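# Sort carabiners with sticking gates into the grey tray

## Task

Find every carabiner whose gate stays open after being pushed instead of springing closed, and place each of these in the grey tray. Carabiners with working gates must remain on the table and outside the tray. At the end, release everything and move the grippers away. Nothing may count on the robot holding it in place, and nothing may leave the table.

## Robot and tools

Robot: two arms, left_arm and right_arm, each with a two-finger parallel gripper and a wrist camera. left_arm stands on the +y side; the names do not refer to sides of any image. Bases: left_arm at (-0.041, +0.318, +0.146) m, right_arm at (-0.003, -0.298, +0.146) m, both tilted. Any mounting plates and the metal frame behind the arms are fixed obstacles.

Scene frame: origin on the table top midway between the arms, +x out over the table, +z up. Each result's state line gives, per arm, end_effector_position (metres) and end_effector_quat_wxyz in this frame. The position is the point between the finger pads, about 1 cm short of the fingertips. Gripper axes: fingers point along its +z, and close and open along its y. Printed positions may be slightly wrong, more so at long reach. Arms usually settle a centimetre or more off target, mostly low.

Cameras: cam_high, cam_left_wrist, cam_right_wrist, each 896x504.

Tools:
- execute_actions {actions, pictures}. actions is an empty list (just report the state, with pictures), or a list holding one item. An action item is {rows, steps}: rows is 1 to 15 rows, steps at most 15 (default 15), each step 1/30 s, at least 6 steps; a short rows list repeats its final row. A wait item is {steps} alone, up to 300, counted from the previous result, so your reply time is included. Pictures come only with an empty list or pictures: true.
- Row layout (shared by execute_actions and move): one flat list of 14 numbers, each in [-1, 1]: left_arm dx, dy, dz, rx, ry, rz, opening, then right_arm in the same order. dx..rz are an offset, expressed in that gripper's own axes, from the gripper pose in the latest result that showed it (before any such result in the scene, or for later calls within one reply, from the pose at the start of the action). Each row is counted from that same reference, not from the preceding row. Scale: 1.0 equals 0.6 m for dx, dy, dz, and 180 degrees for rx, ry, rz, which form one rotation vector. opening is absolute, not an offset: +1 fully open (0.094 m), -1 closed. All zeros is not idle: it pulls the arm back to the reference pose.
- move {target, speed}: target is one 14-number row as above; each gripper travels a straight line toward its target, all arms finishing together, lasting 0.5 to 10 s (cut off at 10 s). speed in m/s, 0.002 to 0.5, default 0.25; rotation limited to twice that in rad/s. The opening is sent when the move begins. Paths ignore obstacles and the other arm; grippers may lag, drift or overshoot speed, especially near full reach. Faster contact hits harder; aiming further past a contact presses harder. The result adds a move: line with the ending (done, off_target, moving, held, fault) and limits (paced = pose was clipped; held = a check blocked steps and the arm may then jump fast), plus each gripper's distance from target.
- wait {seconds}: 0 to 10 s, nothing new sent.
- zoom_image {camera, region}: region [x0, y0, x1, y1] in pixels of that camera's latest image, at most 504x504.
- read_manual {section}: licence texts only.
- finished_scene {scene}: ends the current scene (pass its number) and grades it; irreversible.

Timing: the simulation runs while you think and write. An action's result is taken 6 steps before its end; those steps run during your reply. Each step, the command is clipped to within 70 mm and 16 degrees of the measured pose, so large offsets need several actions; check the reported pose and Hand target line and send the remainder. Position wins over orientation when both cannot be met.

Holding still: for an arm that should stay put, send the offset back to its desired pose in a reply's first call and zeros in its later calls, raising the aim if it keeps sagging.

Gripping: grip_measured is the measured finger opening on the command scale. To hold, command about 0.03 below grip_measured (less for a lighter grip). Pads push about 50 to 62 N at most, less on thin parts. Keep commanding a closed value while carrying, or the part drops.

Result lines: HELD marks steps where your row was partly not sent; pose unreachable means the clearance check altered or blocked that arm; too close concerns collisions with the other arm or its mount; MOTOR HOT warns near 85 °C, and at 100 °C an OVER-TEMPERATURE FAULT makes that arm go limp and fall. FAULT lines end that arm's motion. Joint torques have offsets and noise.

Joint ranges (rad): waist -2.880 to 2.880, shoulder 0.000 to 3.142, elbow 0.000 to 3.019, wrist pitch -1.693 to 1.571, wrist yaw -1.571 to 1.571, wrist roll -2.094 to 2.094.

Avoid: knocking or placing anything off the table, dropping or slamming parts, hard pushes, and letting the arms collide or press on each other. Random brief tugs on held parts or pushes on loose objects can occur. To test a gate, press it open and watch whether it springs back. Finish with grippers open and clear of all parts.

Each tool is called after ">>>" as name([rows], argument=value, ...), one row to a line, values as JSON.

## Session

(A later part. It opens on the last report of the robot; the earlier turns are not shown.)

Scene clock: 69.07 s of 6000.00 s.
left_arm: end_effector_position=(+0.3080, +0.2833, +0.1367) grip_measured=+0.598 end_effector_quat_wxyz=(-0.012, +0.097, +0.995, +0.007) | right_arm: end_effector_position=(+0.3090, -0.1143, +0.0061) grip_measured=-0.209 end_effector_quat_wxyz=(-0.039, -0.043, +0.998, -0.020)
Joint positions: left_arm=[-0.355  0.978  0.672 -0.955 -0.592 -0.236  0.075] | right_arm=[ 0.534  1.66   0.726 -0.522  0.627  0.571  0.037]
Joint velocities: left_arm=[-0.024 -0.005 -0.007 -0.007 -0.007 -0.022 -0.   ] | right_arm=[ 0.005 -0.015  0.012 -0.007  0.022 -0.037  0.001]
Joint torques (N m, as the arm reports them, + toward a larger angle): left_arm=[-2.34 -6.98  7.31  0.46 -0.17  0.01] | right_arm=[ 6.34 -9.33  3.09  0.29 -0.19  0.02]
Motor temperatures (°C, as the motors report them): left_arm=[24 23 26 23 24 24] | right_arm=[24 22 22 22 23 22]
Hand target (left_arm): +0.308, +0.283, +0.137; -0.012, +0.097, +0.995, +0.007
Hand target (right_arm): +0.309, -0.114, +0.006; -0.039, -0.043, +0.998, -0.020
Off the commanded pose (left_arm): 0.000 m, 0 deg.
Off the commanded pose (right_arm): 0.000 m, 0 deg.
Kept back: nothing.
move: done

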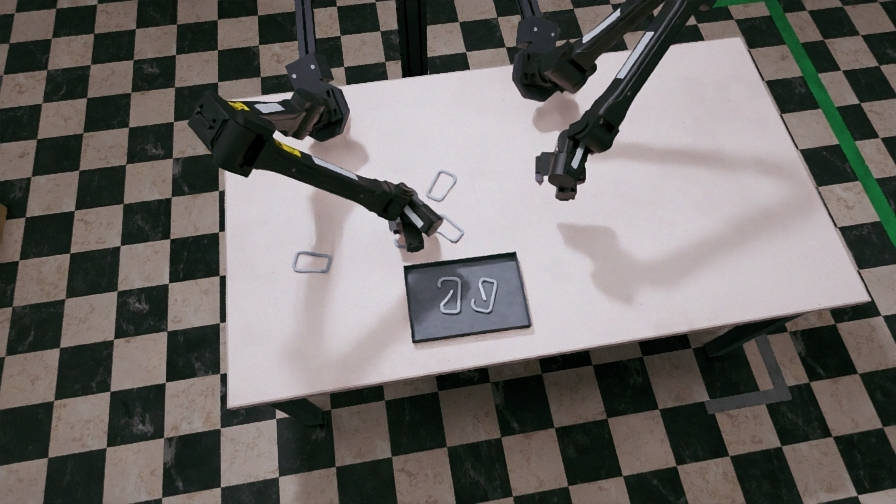

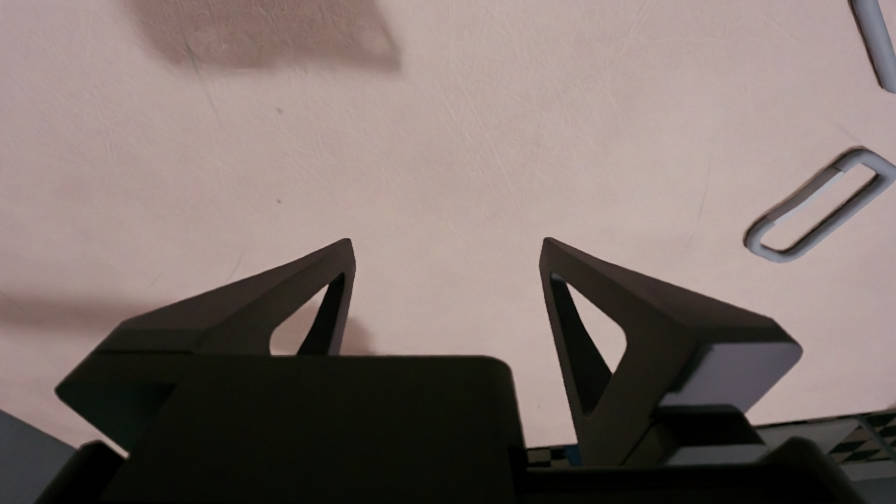

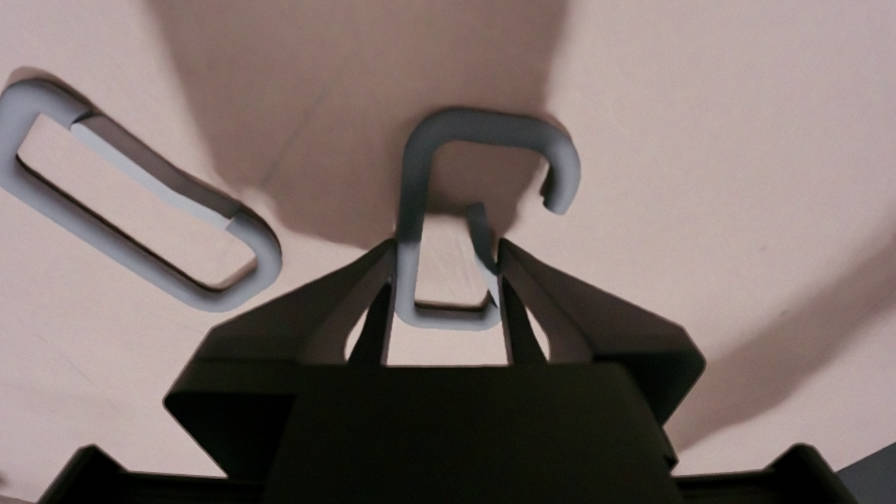

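>>> move(target=[0,0,0,0,0,0,0.6,0,0,0,0,0,0,0.6])

>>> move(target=[0,0,0,0,0,0,0.6,0,0,-0.075,0,0,0,0.6], speed=0.15)

>>> move(target=[0,0,0,0,0,0,0.6,-0.081,0.2,-0.02,-0.0035,-0.028,-0.195,0.6], speed=0.25)

Scene clock: 70.27 s of 6000.00 s.
left_arm: end_effector_position=(+0.3080, +0.2833, +0.1367) grip_measured=+0.598 end_effector_quat_wxyz=(-0.012, +0.097, +0.995, +0.007) | right_arm: end_effector_position=(+0.3090, -0.1143, +0.0061) grip_measured=+0.597 end_effector_quat_wxyz=(-0.039, -0.043, +0.998, -0.020)
Joint positions: left_arm=[-0.355  0.978  0.672 -0.955 -0.592 -0.236  0.075] | right_arm=[ 0.534  1.66   0.726 -0.522  0.627  0.571  0.075]
Joint velocities: left_arm=[-0.005 -0.015 -0.017 -0.002 -0.007  0.022  0.001] | right_arm=[ 0.005 -0.005 -0.012 -0.007 -0.037  0.007  0.   ]
Joint torques (N m, as the arm reports them, + toward a larger angle): left_arm=[-2.36 -6.96  7.31  0.45 -0.17  0.  ] | right_arm=[ 6.28 -9.31  3.1   0.32 -0.22  0.05]
Motor temperatures (°C, as the motors report them): left_arm=[24 23 26 23 24 24] | right_arm=[24 22 22 22 23 22]
Hand target (left_arm): +0.308, +0.283, +0.137; -0.012, +0.097, +0.995, +0.007
Hand target (right_arm): +0.309, -0.114, +0.006; -0.039, -0.043, +0.998, -0.020
Off the commanded pose (left_arm): 0.000 m, 0 deg.
Off the commanded pose (right_arm): 0.000 m, 0 deg.
Kept back: nothing.
move: done

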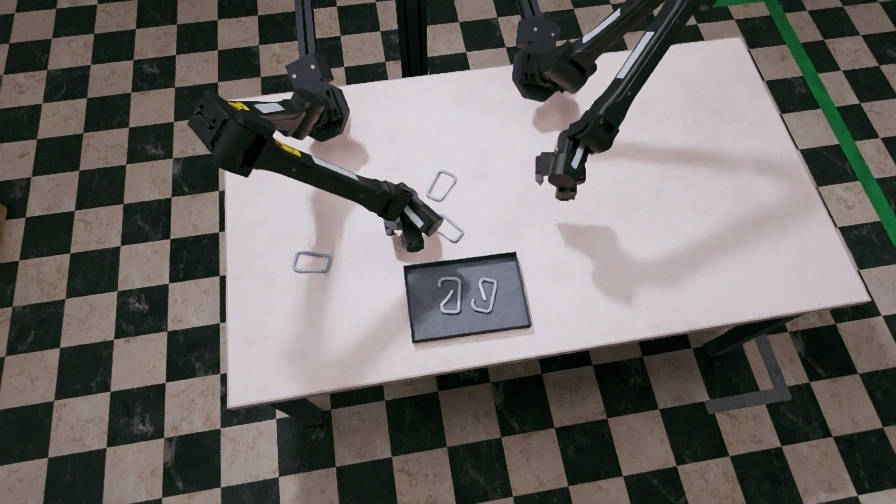

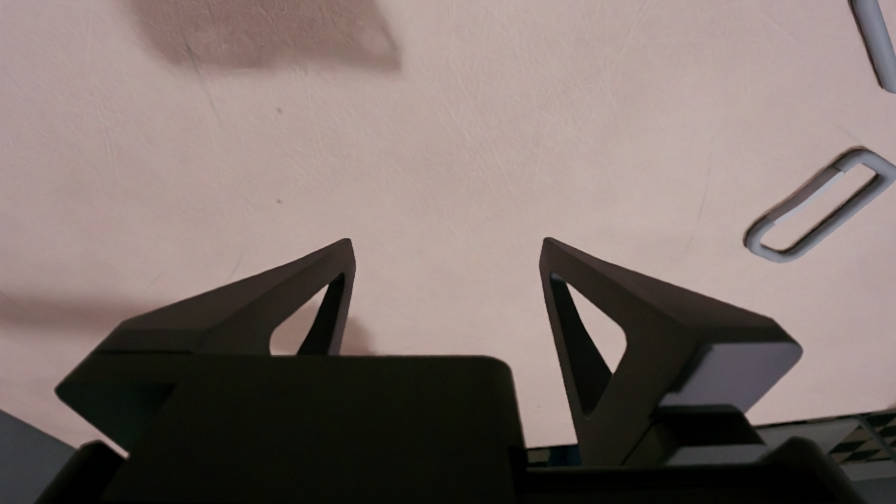

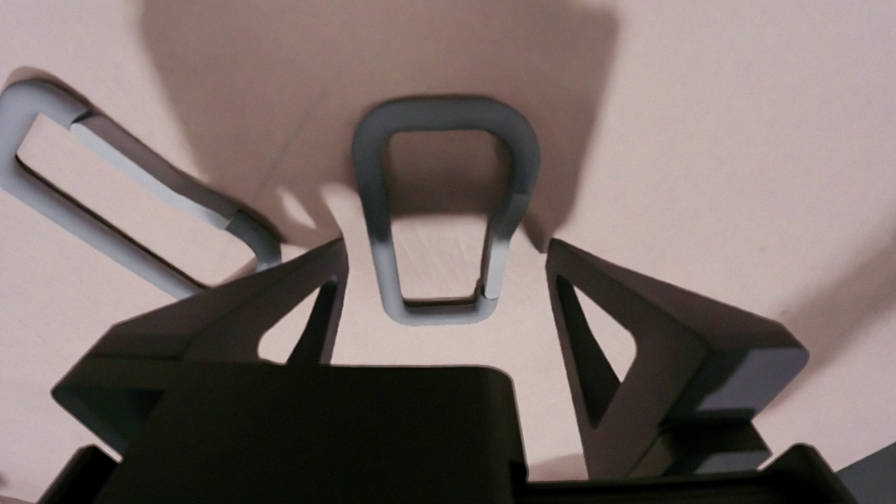

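Scene clock: 71.07 s of 6000.00 s.
left_arm: end_effector_position=(+0.3080, +0.2833, +0.1367) grip_measured=+0.598 end_effector_quat_wxyz=(-0.012, +0.097, +0.995, +0.007) | right_arm: end_effector_position=(+0.3000, -0.1197, +0.0408) grip_measured=+0.597 end_effector_quat_wxyz=(-0.049, -0.053, +0.997, -0.027)
Joint positions: left_arm=[-0.355  0.978  0.672 -0.955 -0.592 -0.236  0.075] | right_arm=[ 0.595  1.582  0.726 -0.675  0.631  0.644  0.075]
Joint velocities: left_arm=[-0.005 -0.005 -0.002  0.002 -0.037 -0.051  0.001] | right_arm=[-0.005  0.005 -0.002  0.007 -0.051 -0.051 -0.001]
Joint torques (N m, as the arm reports them, + toward a larger angle): left_arm=[-2.35 -7.02  7.31  0.46 -0.17  0.  ] | right_arm=[  6.79 -10.14   5.3   -0.39  -0.08   0.15]
Motor temperatures (°C, as the motors report them): left_arm=[24 23 26 23 24 24] | right_arm=[24 22 22 22 23 22]
Hand target (left_arm): +0.308, +0.283, +0.137; -0.012, +0.097, +0.995, +0.007
Hand target (right_arm): +0.312, -0.113, +0.050; -0.038, -0.043, +0.998, -0.020
Off the commanded pose (left_arm): 0.000 m, 0 deg.
Off the commanded pose (right_arm): 0.018 m, 2 deg.
Kept back: nothing.
move: off_target (right_arm)

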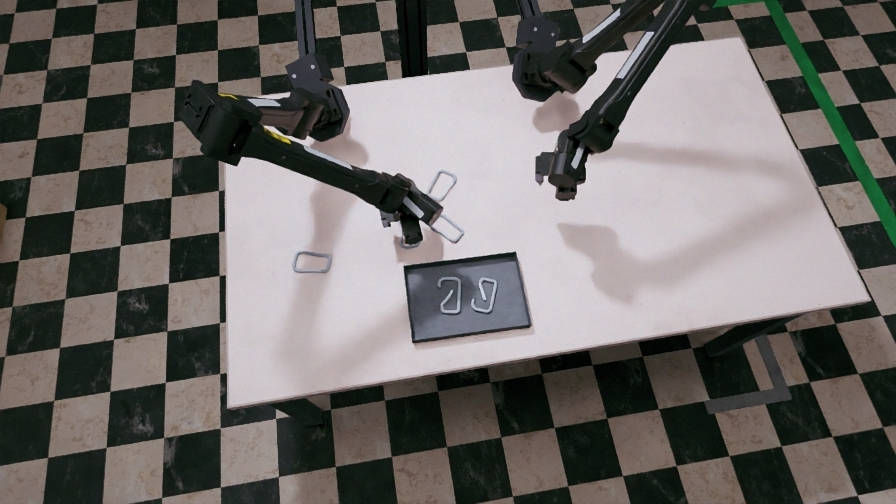

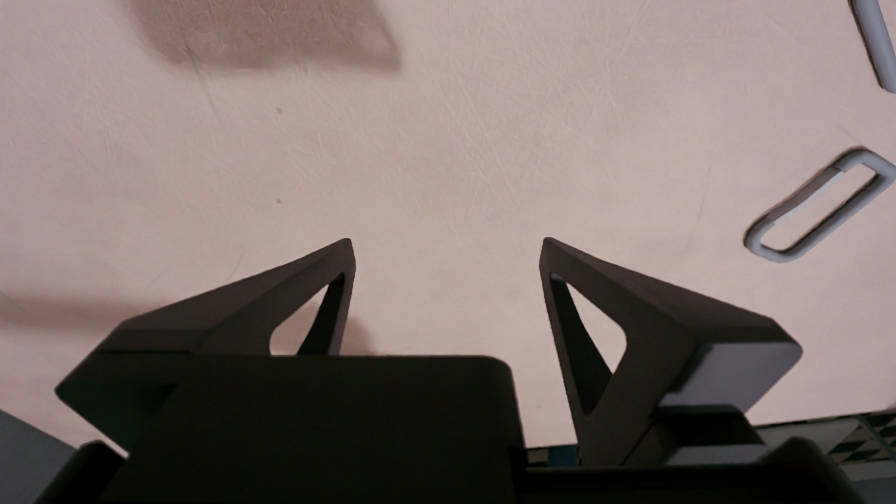

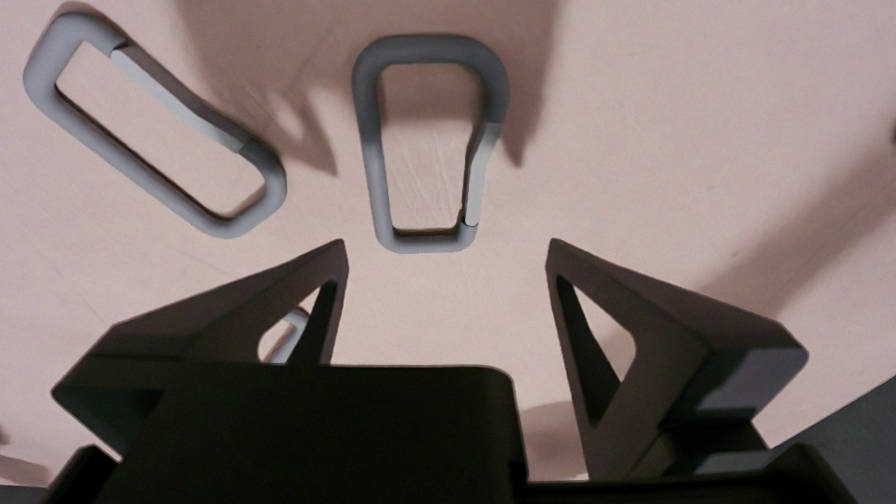

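Scene clock: 72.87 s of 6000.00 s.
left_arm: end_effector_position=(+0.3080, +0.2833, +0.1367) grip_measured=+0.598 end_effector_quat_wxyz=(-0.012, +0.097, +0.995, +0.007) | right_arm: end_effector_position=(+0.3307, -0.0097, +0.0332) grip_measured=+0.598 end_effector_quat_wxyz=(-0.020, -0.340, +0.940, -0.009)
Joint positions: left_arm=[-0.355  0.978  0.672 -0.955 -0.592 -0.236  0.075] | right_arm=[ 0.714  1.839  0.975 -0.675  0.661  0.156  0.075]
Joint velocities: left_arm=[-0.005 -0.005  0.007 -0.007  0.051 -0.037 -0.   ] | right_arm=[-0.015 -0.005 -0.002  0.002 -0.022 -0.066 -0.   ]
Joint torques (N m, as the arm reports them, + toward a larger angle): left_arm=[-2.35 -6.96  7.31  0.46 -0.17  0.  ] | right_arm=[  9.79 -10.9    6.34  -0.31  -0.14  -0.05]
Motor temperatures (°C, as the motors report them): left_arm=[24 23 26 23 24 24] | right_arm=[24 22 22 22 23 22]
Hand target (left_arm): +0.308, +0.283, +0.137; -0.012, +0.097, +0.995, +0.007
Hand target (right_arm): +0.338, +0.004, +0.042; -0.011, -0.352, +0.936, -0.005
Off the commanded pose (left_arm): 0.000 m, 0 deg.
Off the commanded pose (right_arm): 0.018 m, 2 deg.
Kept back: nothing.
move: off_target (right_arm)

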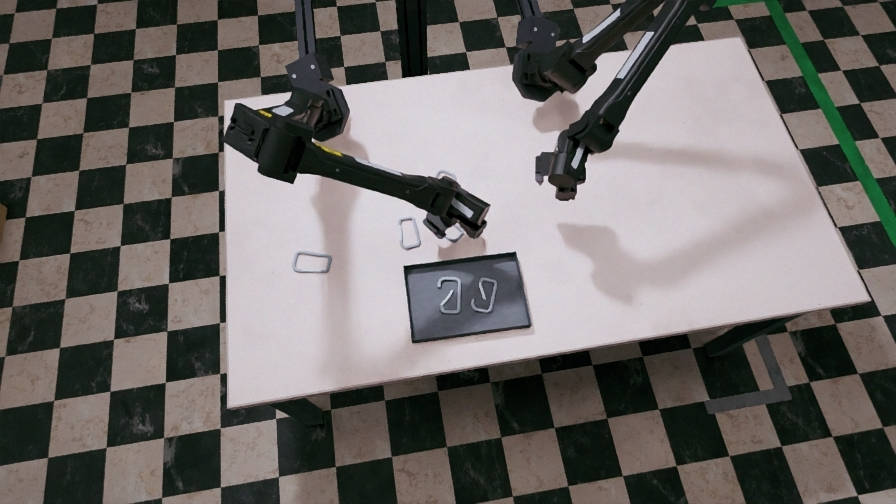

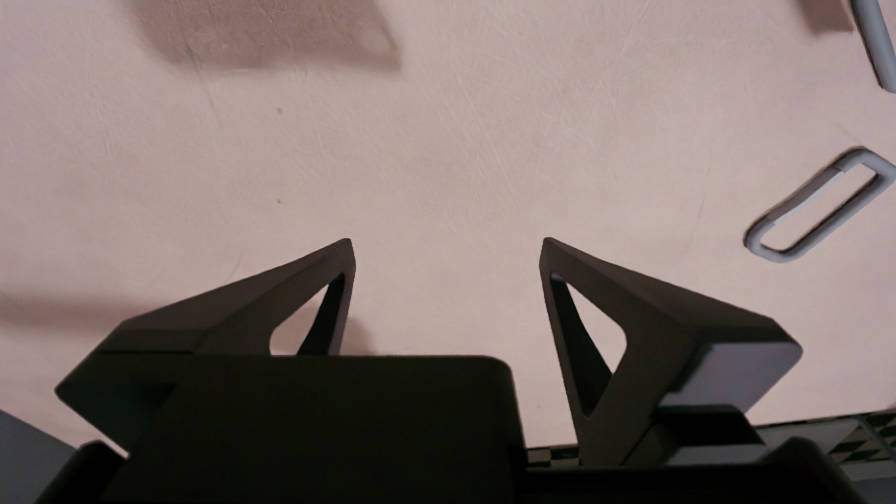

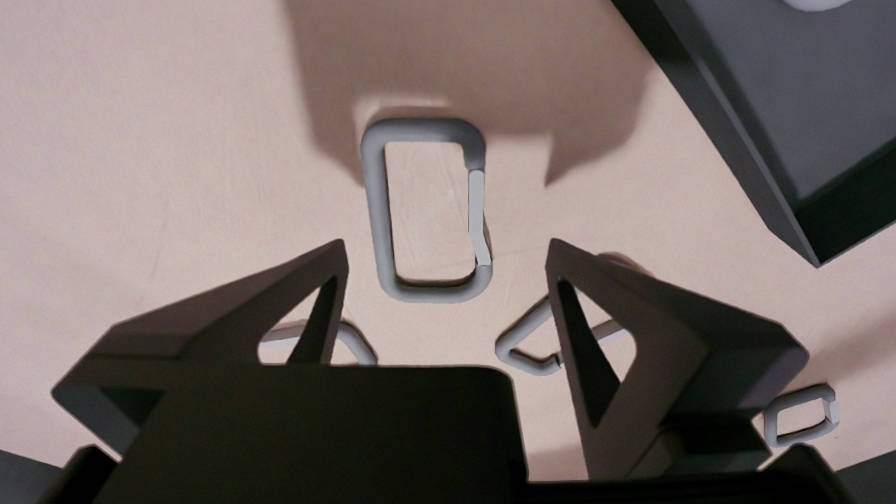

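>>> execute_actions(actions=[])

Scene clock: 73.63 s of 6000.00 s.
left_arm: end_effector_position=(+0.3080, +0.2833, +0.1367) grip_measured=+0.598 end_effector_quat_wxyz=(-0.012, +0.097, +0.995, +0.007) | right_arm: end_effector_position=(+0.3307, -0.0097, +0.0332) grip_measured=+0.598 end_effector_quat_wxyz=(-0.020, -0.342, +0.940, -0.009)
Joint positions: left_arm=[-0.355  0.978  0.672 -0.955 -0.592 -0.236  0.075] | right_arm=[ 0.714  1.839  0.975 -0.675  0.661  0.153  0.075]
Joint velocities: left_arm=[-0.005 -0.005 -0.007 -0.032  0.037 -0.066  0.001] | right_arm=[-0.005 -0.015 -0.002  0.007 -0.11  -0.037  0.002]
Joint torques (N m, as the arm reports them, + toward a larger angle): left_arm=[-2.35 -6.96  7.3   0.47 -0.17  0.01] | right_arm=[  9.88 -10.8    6.37  -0.36  -0.13  -0.09]
Motor temperatures (°C, as the motors report them): left_arm=[24 23 26 23 24 24] | right_arm=[24 22 23 22 23 22]
Hand target (left_arm): +0.308, +0.283, +0.137; -0.012, +0.097, +0.995, +0.007
Hand target (right_arm): +0.338, +0.004, +0.042; -0.011, -0.352, +0.936, -0.005
Off the commanded pose (left_arm): 0.000 m, 0 deg.
Off the commanded pose (right_arm): 0.018 m, 2 deg.
Kept back: nothing.
Steps of this call (steps 1 to 23: nothing new was sent). Readings (end_effector_position):
1: left_arm (+0.3080, +0.2833, +0.1367) | right_arm (+0.3307, -0.0097, +0.0332)
2: left_arm (+0.3080, +0.2833, +0.1367) | right_arm (+0.3307, -0.0097, +0.0332)
4: left_arm (+0.3080, +0.2833, +0.1367) | right_arm (+0.3307, -0.0097, +0.0332)
8: left_arm (+0.3080, +0.2833, +0.1367) | right_arm (+0.3307, -0.0097, +0.0332)
23: the state above

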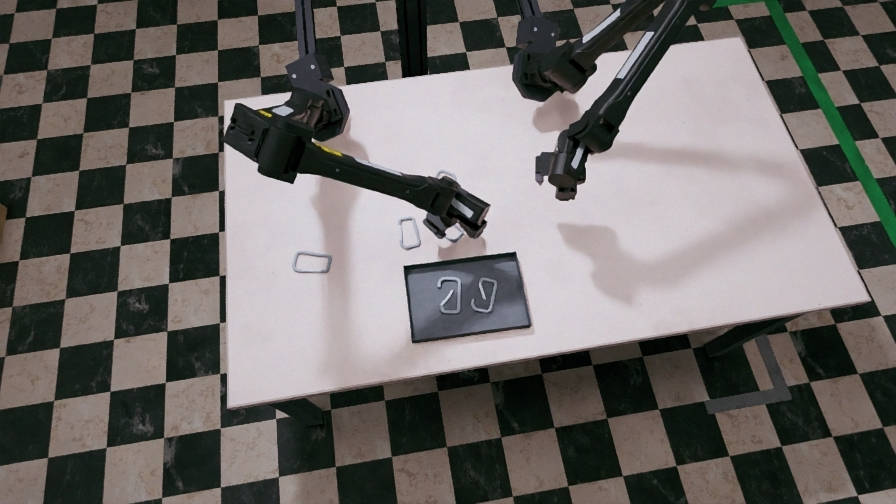

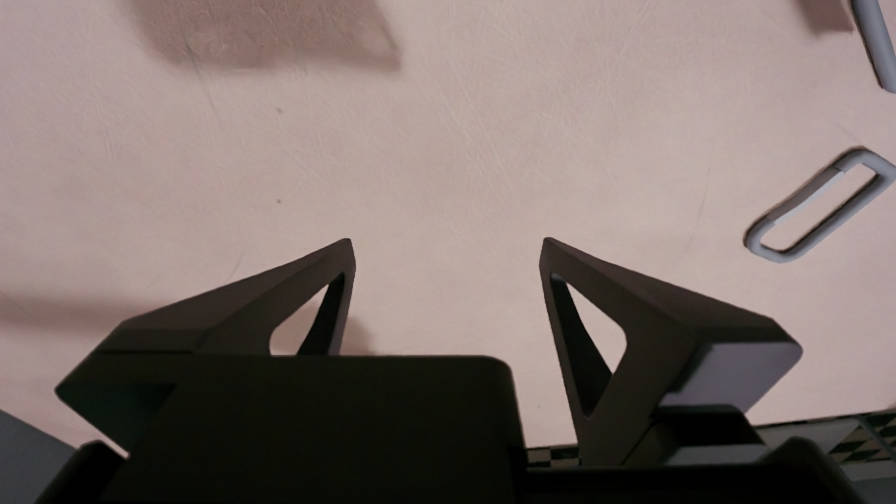

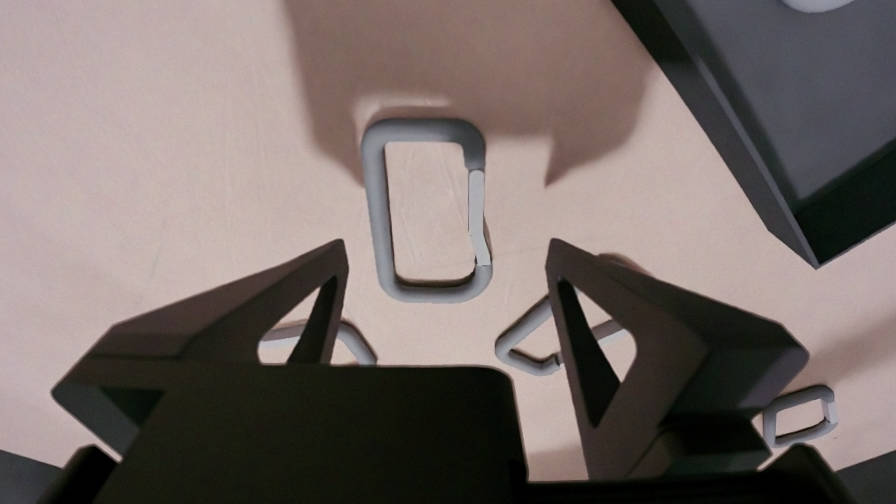

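>>> move(target=[0,0,0,0,0,0,0.6, -0.005,0.025,0.044,0,0,0,0.6], speed=0.08)

Scene clock: 74.67 s of 6000.00 s.
left_arm: end_effector_position=(+0.3080, +0.2833, +0.1367) grip_measured=+0.598 end_effector_quat_wxyz=(-0.012, +0.097, +0.995, +0.007) | right_arm: end_effector_position=(+0.3152, +0.0009, +0.0095) grip_measured=+0.598 end_effector_quat_wxyz=(-0.025, -0.346, +0.938, -0.012)
Joint positions: left_arm=[-0.355  0.978  0.672 -0.955 -0.592 -0.236  0.075] | right_arm=[ 0.714  1.912  0.975 -0.619  0.661  0.153  0.075]
Joint velocities: left_arm=[ 0.005  0.005  0.002  0.012 -0.007 -0.007 -0.   ] | right_arm=[-0.005  0.005 -0.012  0.007 -0.007  0.007 -0.001]
Joint torques (N m, as the arm reports them, + toward a larger angle): left_arm=[-2.39 -7.    7.32  0.45 -0.17  0.01] | right_arm=[  7.86 -11.41   4.37   1.11  -0.24  -0.09]
Motor temperatures (°C, as the motors report them): left_arm=[24 23 26 23 24 24] | right_arm=[24 22 23 22 23 22]
Hand target (left_arm): +0.308, +0.283, +0.137; -0.012, +0.097, +0.995, +0.007
Hand target (right_arm): +0.323, +0.003, +0.007; -0.020, -0.342, +0.940, -0.009
Off the commanded pose (left_arm): 0.000 m, 0 deg.
Off the commanded pose (right_arm): 0.008 m, 1 deg.
Kept back: nothing.
move: done

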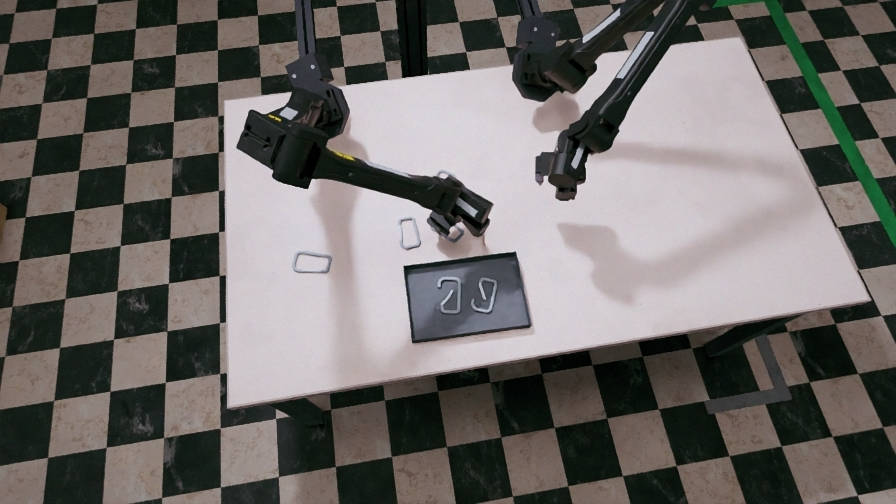

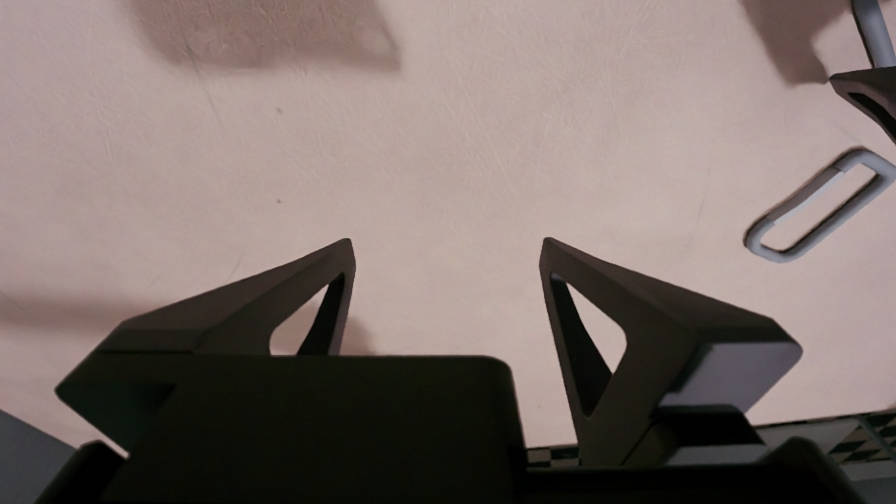

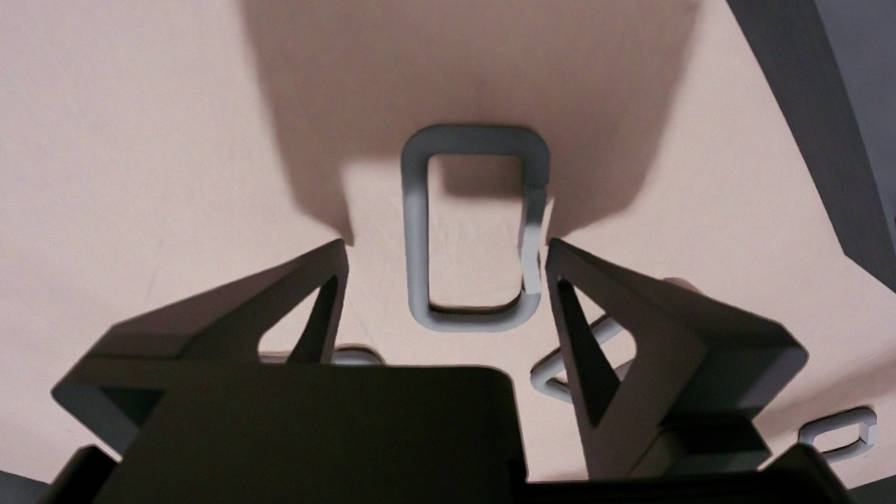

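>>> move(target=[0,0,0,0,0,0,0.6, -0.033,-0.022,0.004,0,0,0,0.6], speed=0.05)

Scene clock: 75.77 s of 6000.00 s.
left_arm: end_effector_position=(+0.3080, +0.2833, +0.1367) grip_measured=+0.598 end_effector_quat_wxyz=(-0.012, +0.097, +0.995, +0.007) | right_arm: end_effector_position=(+0.3270, -0.0022, +0.0053) grip_measured=+0.598 end_effector_quat_wxyz=(-0.026, -0.344, +0.938, -0.013)
Joint positions: left_arm=[-0.355  0.978  0.672 -0.955 -0.592 -0.236  0.075] | right_arm=[ 0.69   1.912  0.991 -0.619  0.661  0.128  0.075]
Joint velocities: left_arm=[-0.005 -0.005 -0.002 -0.022 -0.022 -0.051 -0.002] | right_arm=[-0.005  0.005 -0.002 -0.007 -0.037 -0.051  0.002]
Joint torques (N m, as the arm reports them, + toward a larger angle): left_arm=[-2.37 -6.99  7.31  0.46 -0.17  0.  ] | right_arm=[  8.13 -11.44   5.73  -0.33  -0.28  -0.07]
Motor temperatures (°C, as the motors report them): left_arm=[24 23 26 23 24 24] | right_arm=[24 22 23 22 23 22]
Hand target (left_arm): +0.308, +0.283, +0.137; -0.012, +0.097, +0.995, +0.007
Hand target (right_arm): +0.338, +0.003, +0.006; -0.025, -0.346, +0.938, -0.012
Off the commanded pose (left_arm): 0.000 m, 0 deg.
Off the commanded pose (right_arm): 0.013 m, 0 deg.
Kept back: nothing.
move: off_target (right_arm)

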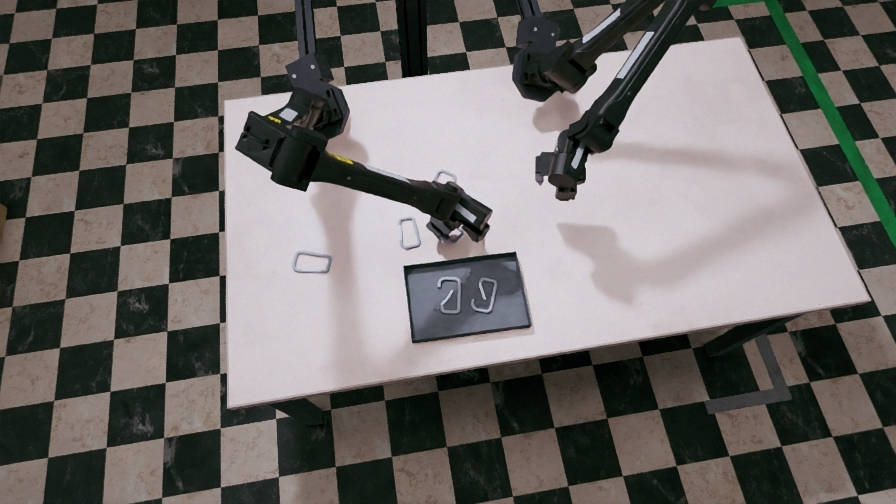

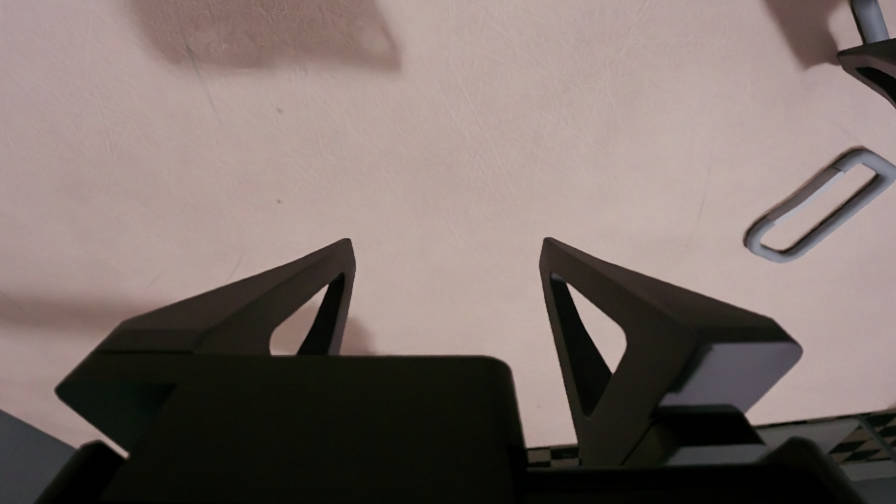

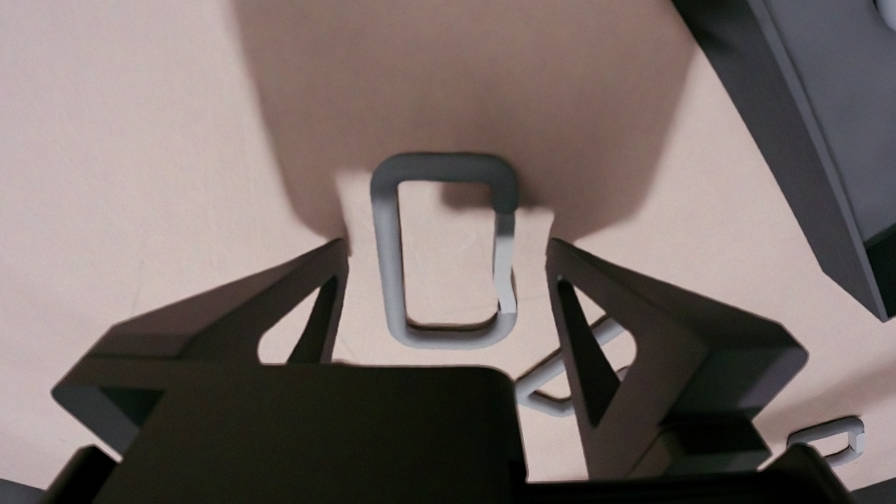

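>>> move(target=[0,0,0,0,0,0,0.6, -0.022,0.004,-0.002,0,0,0,0.6], speed=0.05)

Scene clock: 76.83 s of 6000.00 s.
left_arm: end_effector_position=(+0.3080, +0.2833, +0.1367) grip_measured=+0.598 end_effector_quat_wxyz=(-0.012, +0.097, +0.995, +0.007) | right_arm: end_effector_position=(+0.3246, -0.0017, +0.0027) grip_measured=+0.598 end_effector_quat_wxyz=(-0.031, -0.348, +0.937, -0.015)
Joint positions: left_arm=[-0.355  0.978  0.672 -0.955 -0.592 -0.236  0.075] | right_arm=[ 0.69   1.922  0.995 -0.625  0.661  0.127  0.075]
Joint velocities: left_arm=[ 0.015 -0.015 -0.007 -0.007 -0.037 -0.037 -0.   ] | right_arm=[ 0.015 -0.034 -0.002 -0.002  0.066  0.007 -0.001]
Joint torques (N m, as the arm reports them, + toward a larger angle): left_arm=[-2.35 -6.92  7.3   0.47 -0.17  0.  ] | right_arm=[  9.17 -11.18   6.05  -0.28  -0.21   0.05]
Motor temperatures (°C, as the motors report them): left_arm=[24 23 26 23 24 24] | right_arm=[24 22 23 22 23 22]
Hand target (left_arm): +0.308, +0.283, +0.137; -0.012, +0.097, +0.995, +0.007
Hand target (right_arm): +0.336, +0.008, +0.006; -0.026, -0.344, +0.938, -0.013
Off the commanded pose (left_arm): 0.000 m, 0 deg.
Off the commanded pose (right_arm): 0.015 m, 1 deg.
Kept back: nothing.
move: off_target (right_arm)

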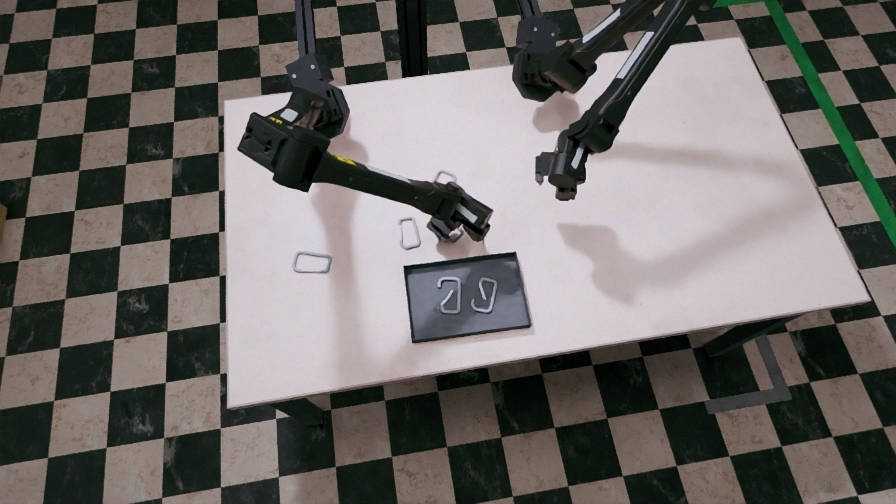

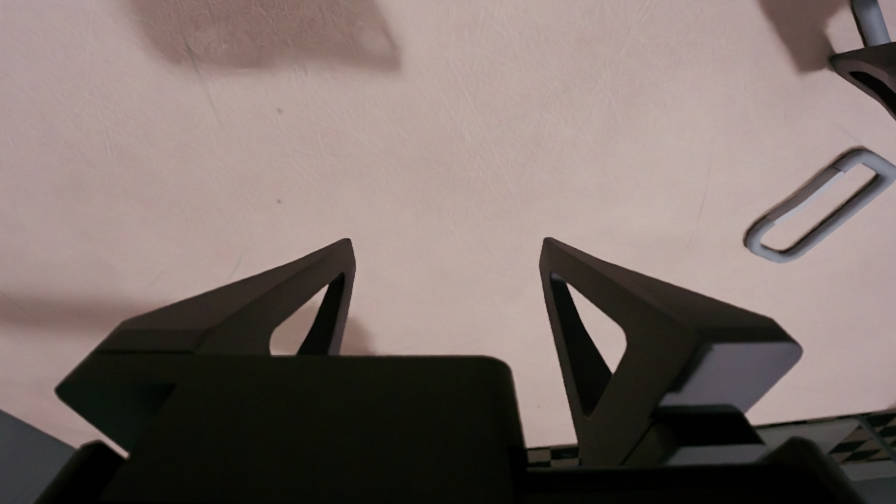

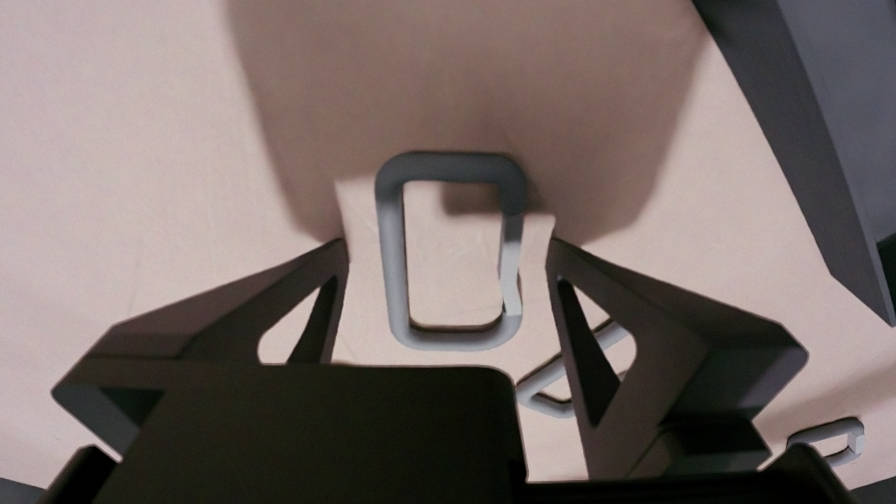

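>>> move(target=[0,0,0,0,0,0,0.6, -0.033,0.0,-0.015,0,0,0,0.6], speed=0.05)

Scene clock: 77.93 s of 6000.00 s.
left_arm: end_effector_position=(+0.3080, +0.2833, +0.1367) grip_measured=+0.598 end_effector_quat_wxyz=(-0.012, +0.097, +0.995, +0.007) | right_arm: end_effector_position=(+0.3326, +0.0016, +0.0070) grip_measured=+0.598 end_effector_quat_wxyz=(-0.034, -0.351, +0.936, -0.017)
Joint positions: left_arm=[-0.355  0.978  0.672 -0.955 -0.592 -0.236  0.075] | right_arm=[ 0.69   1.924  1.026 -0.664  0.661  0.127  0.075]
Joint velocities: left_arm=[-0.015 -0.005  0.017 -0.002  0.037 -0.022 -0.001] | right_arm=[-0.005  0.005  0.002 -0.002 -0.022 -0.066  0.   ]
Joint torques (N m, as the arm reports them, + toward a larger angle): left_arm=[-2.35 -6.97  7.3   0.45 -0.17  0.  ] | right_arm=[  9.45 -11.4    6.    -0.33  -0.24   0.09]
Motor temperatures (°C, as the motors report them): left_arm=[24 23 26 23 24 24] | right_arm=[24 22 23 22 23 22]
Hand target (left_arm): +0.308, +0.283, +0.137; -0.012, +0.097, +0.995, +0.007
Hand target (right_arm): +0.340, +0.011, +0.010; -0.030, -0.348, +0.937, -0.015
Off the commanded pose (left_arm): 0.000 m, 0 deg.
Off the commanded pose (right_arm): 0.013 m, 1 deg.
Kept back: nothing.
move: off_target (right_arm)

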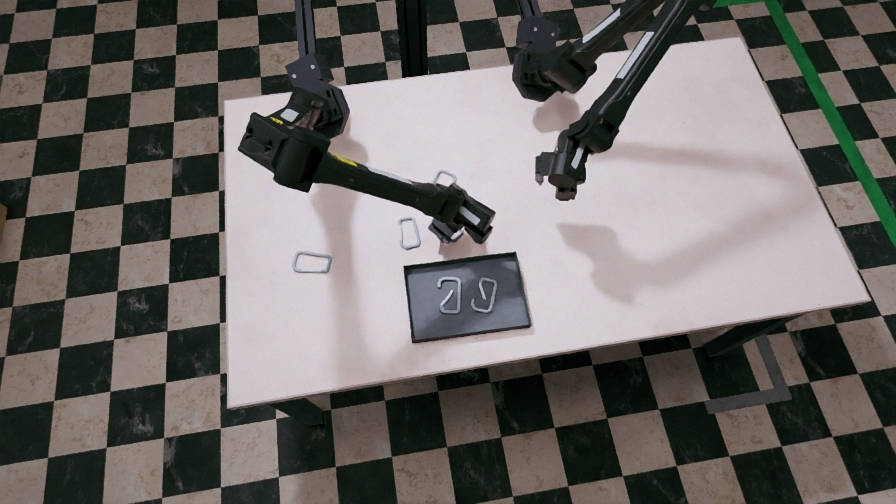

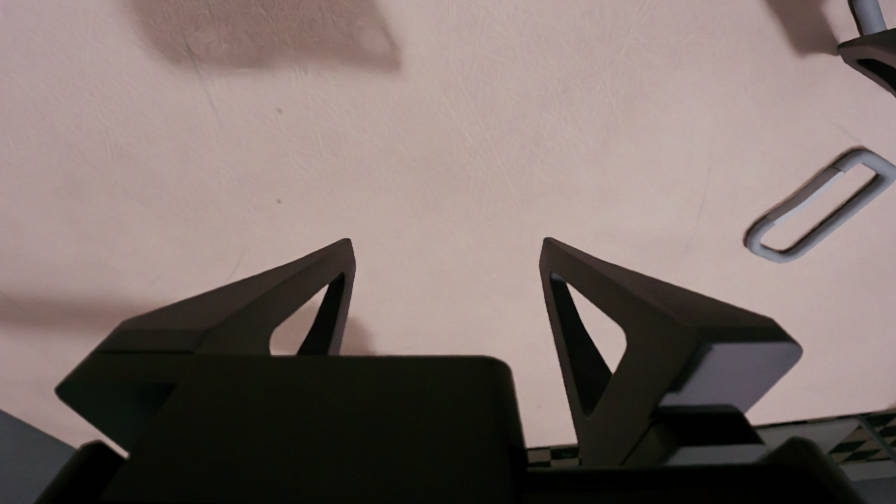

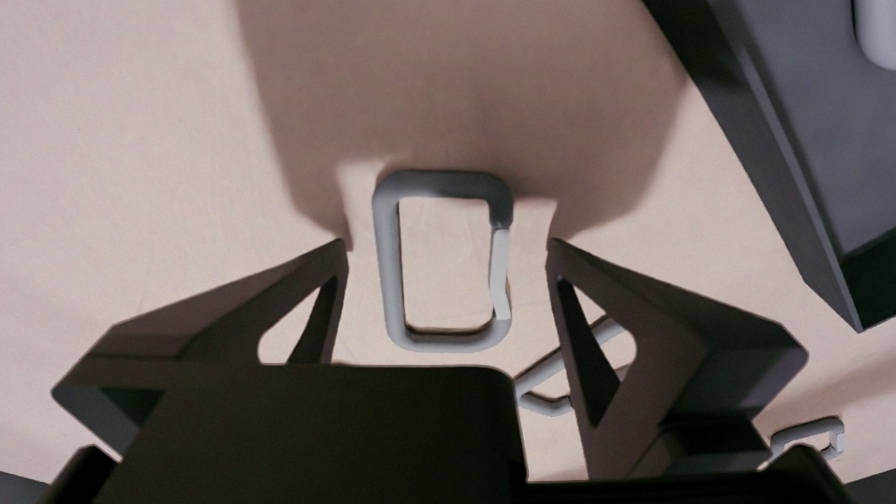

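>>> move(target=[0,0,0,0,0,0,0.6, -0.019,0.004,-0.002,0,0,0,-0.2], speed=0.05)

Scene clock: 78.90 s of 6000.00 s.
left_arm: end_effector_position=(+0.3080, +0.2833, +0.1367) grip_measured=+0.598 end_effector_quat_wxyz=(-0.012, +0.097, +0.995, +0.007) | right_arm: end_effector_position=(+0.3331, +0.0018, +0.0072) grip_measured=-0.110 end_effector_quat_wxyz=(-0.035, -0.351, +0.935, -0.017)
Joint positions: left_arm=[-0.355  0.978  0.672 -0.955 -0.592 -0.236  0.075] | right_arm=[ 0.69   1.925  1.029 -0.668  0.662  0.128  0.042]
Joint velocities: left_arm=[ 0.005 -0.005 -0.007  0.012  0.007 -0.007 -0.001] | right_arm=[-0.005  0.024  0.012 -0.002  0.022  0.037  0.   ]
Joint torques (N m, as the arm reports them, + toward a larger angle): left_arm=[-2.31 -6.96  7.31  0.46 -0.17  0.  ] | right_arm=[  9.02 -10.65   6.02  -0.28  -0.24   0.04]
Motor temperatures (°C, as the motors report them): left_arm=[24 23 26 23 24 24] | right_arm=[24 22 23 22 23 22]
Hand target (left_arm): +0.308, +0.283, +0.137; -0.012, +0.097, +0.995, +0.007
Hand target (right_arm): +0.340, +0.011, +0.008; -0.034, -0.351, +0.936, -0.016
Off the commanded pose (left_arm): 0.000 m, 0 deg.
Off the commanded pose (right_arm): 0.011 m, 0 deg.
Kept back: nothing.
move: off_target (right_arm)

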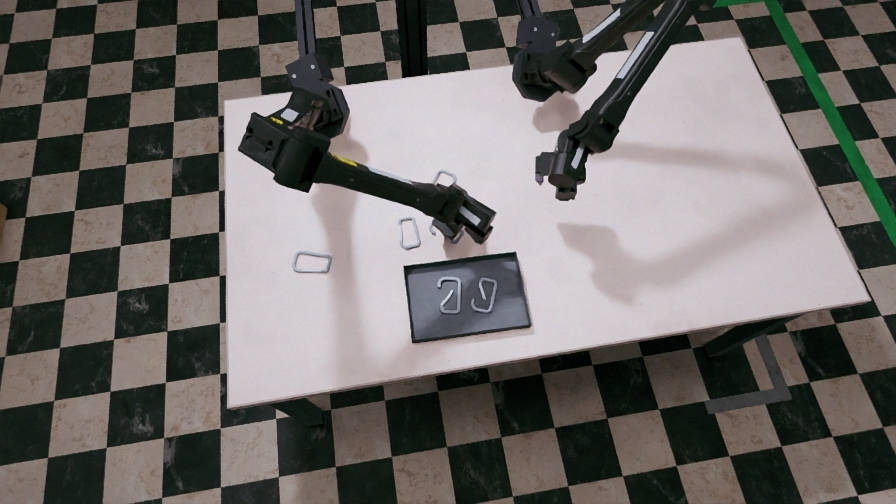

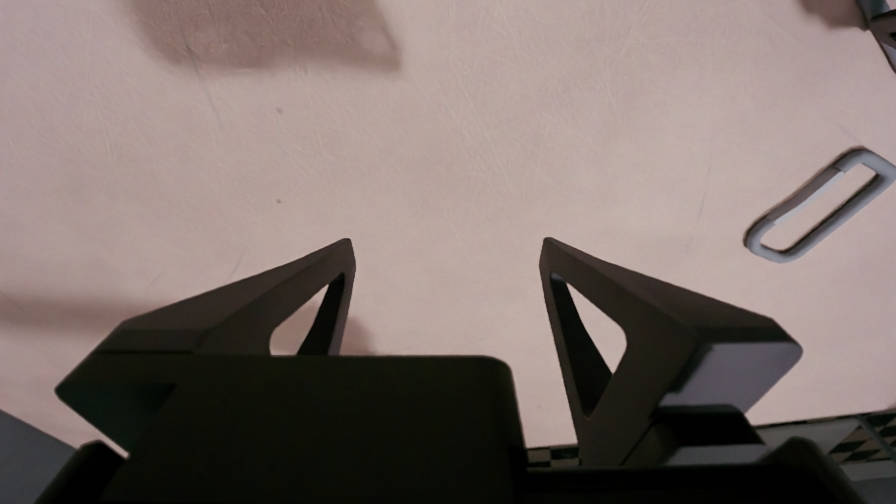

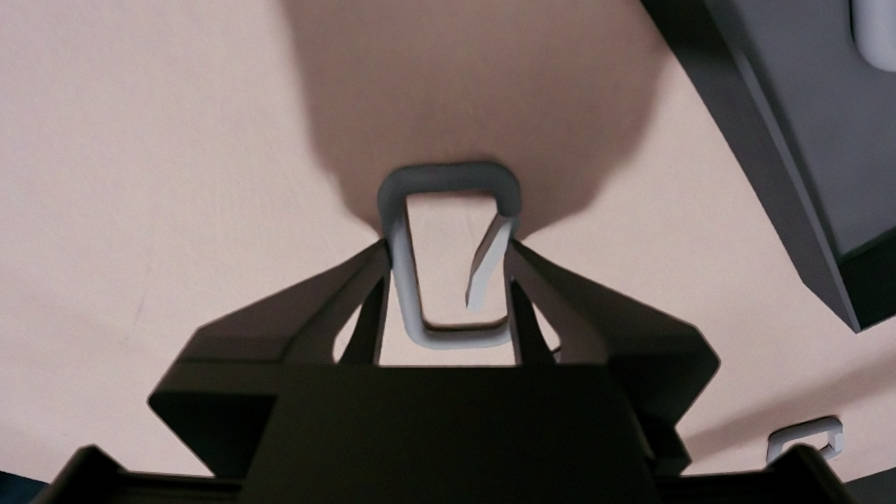

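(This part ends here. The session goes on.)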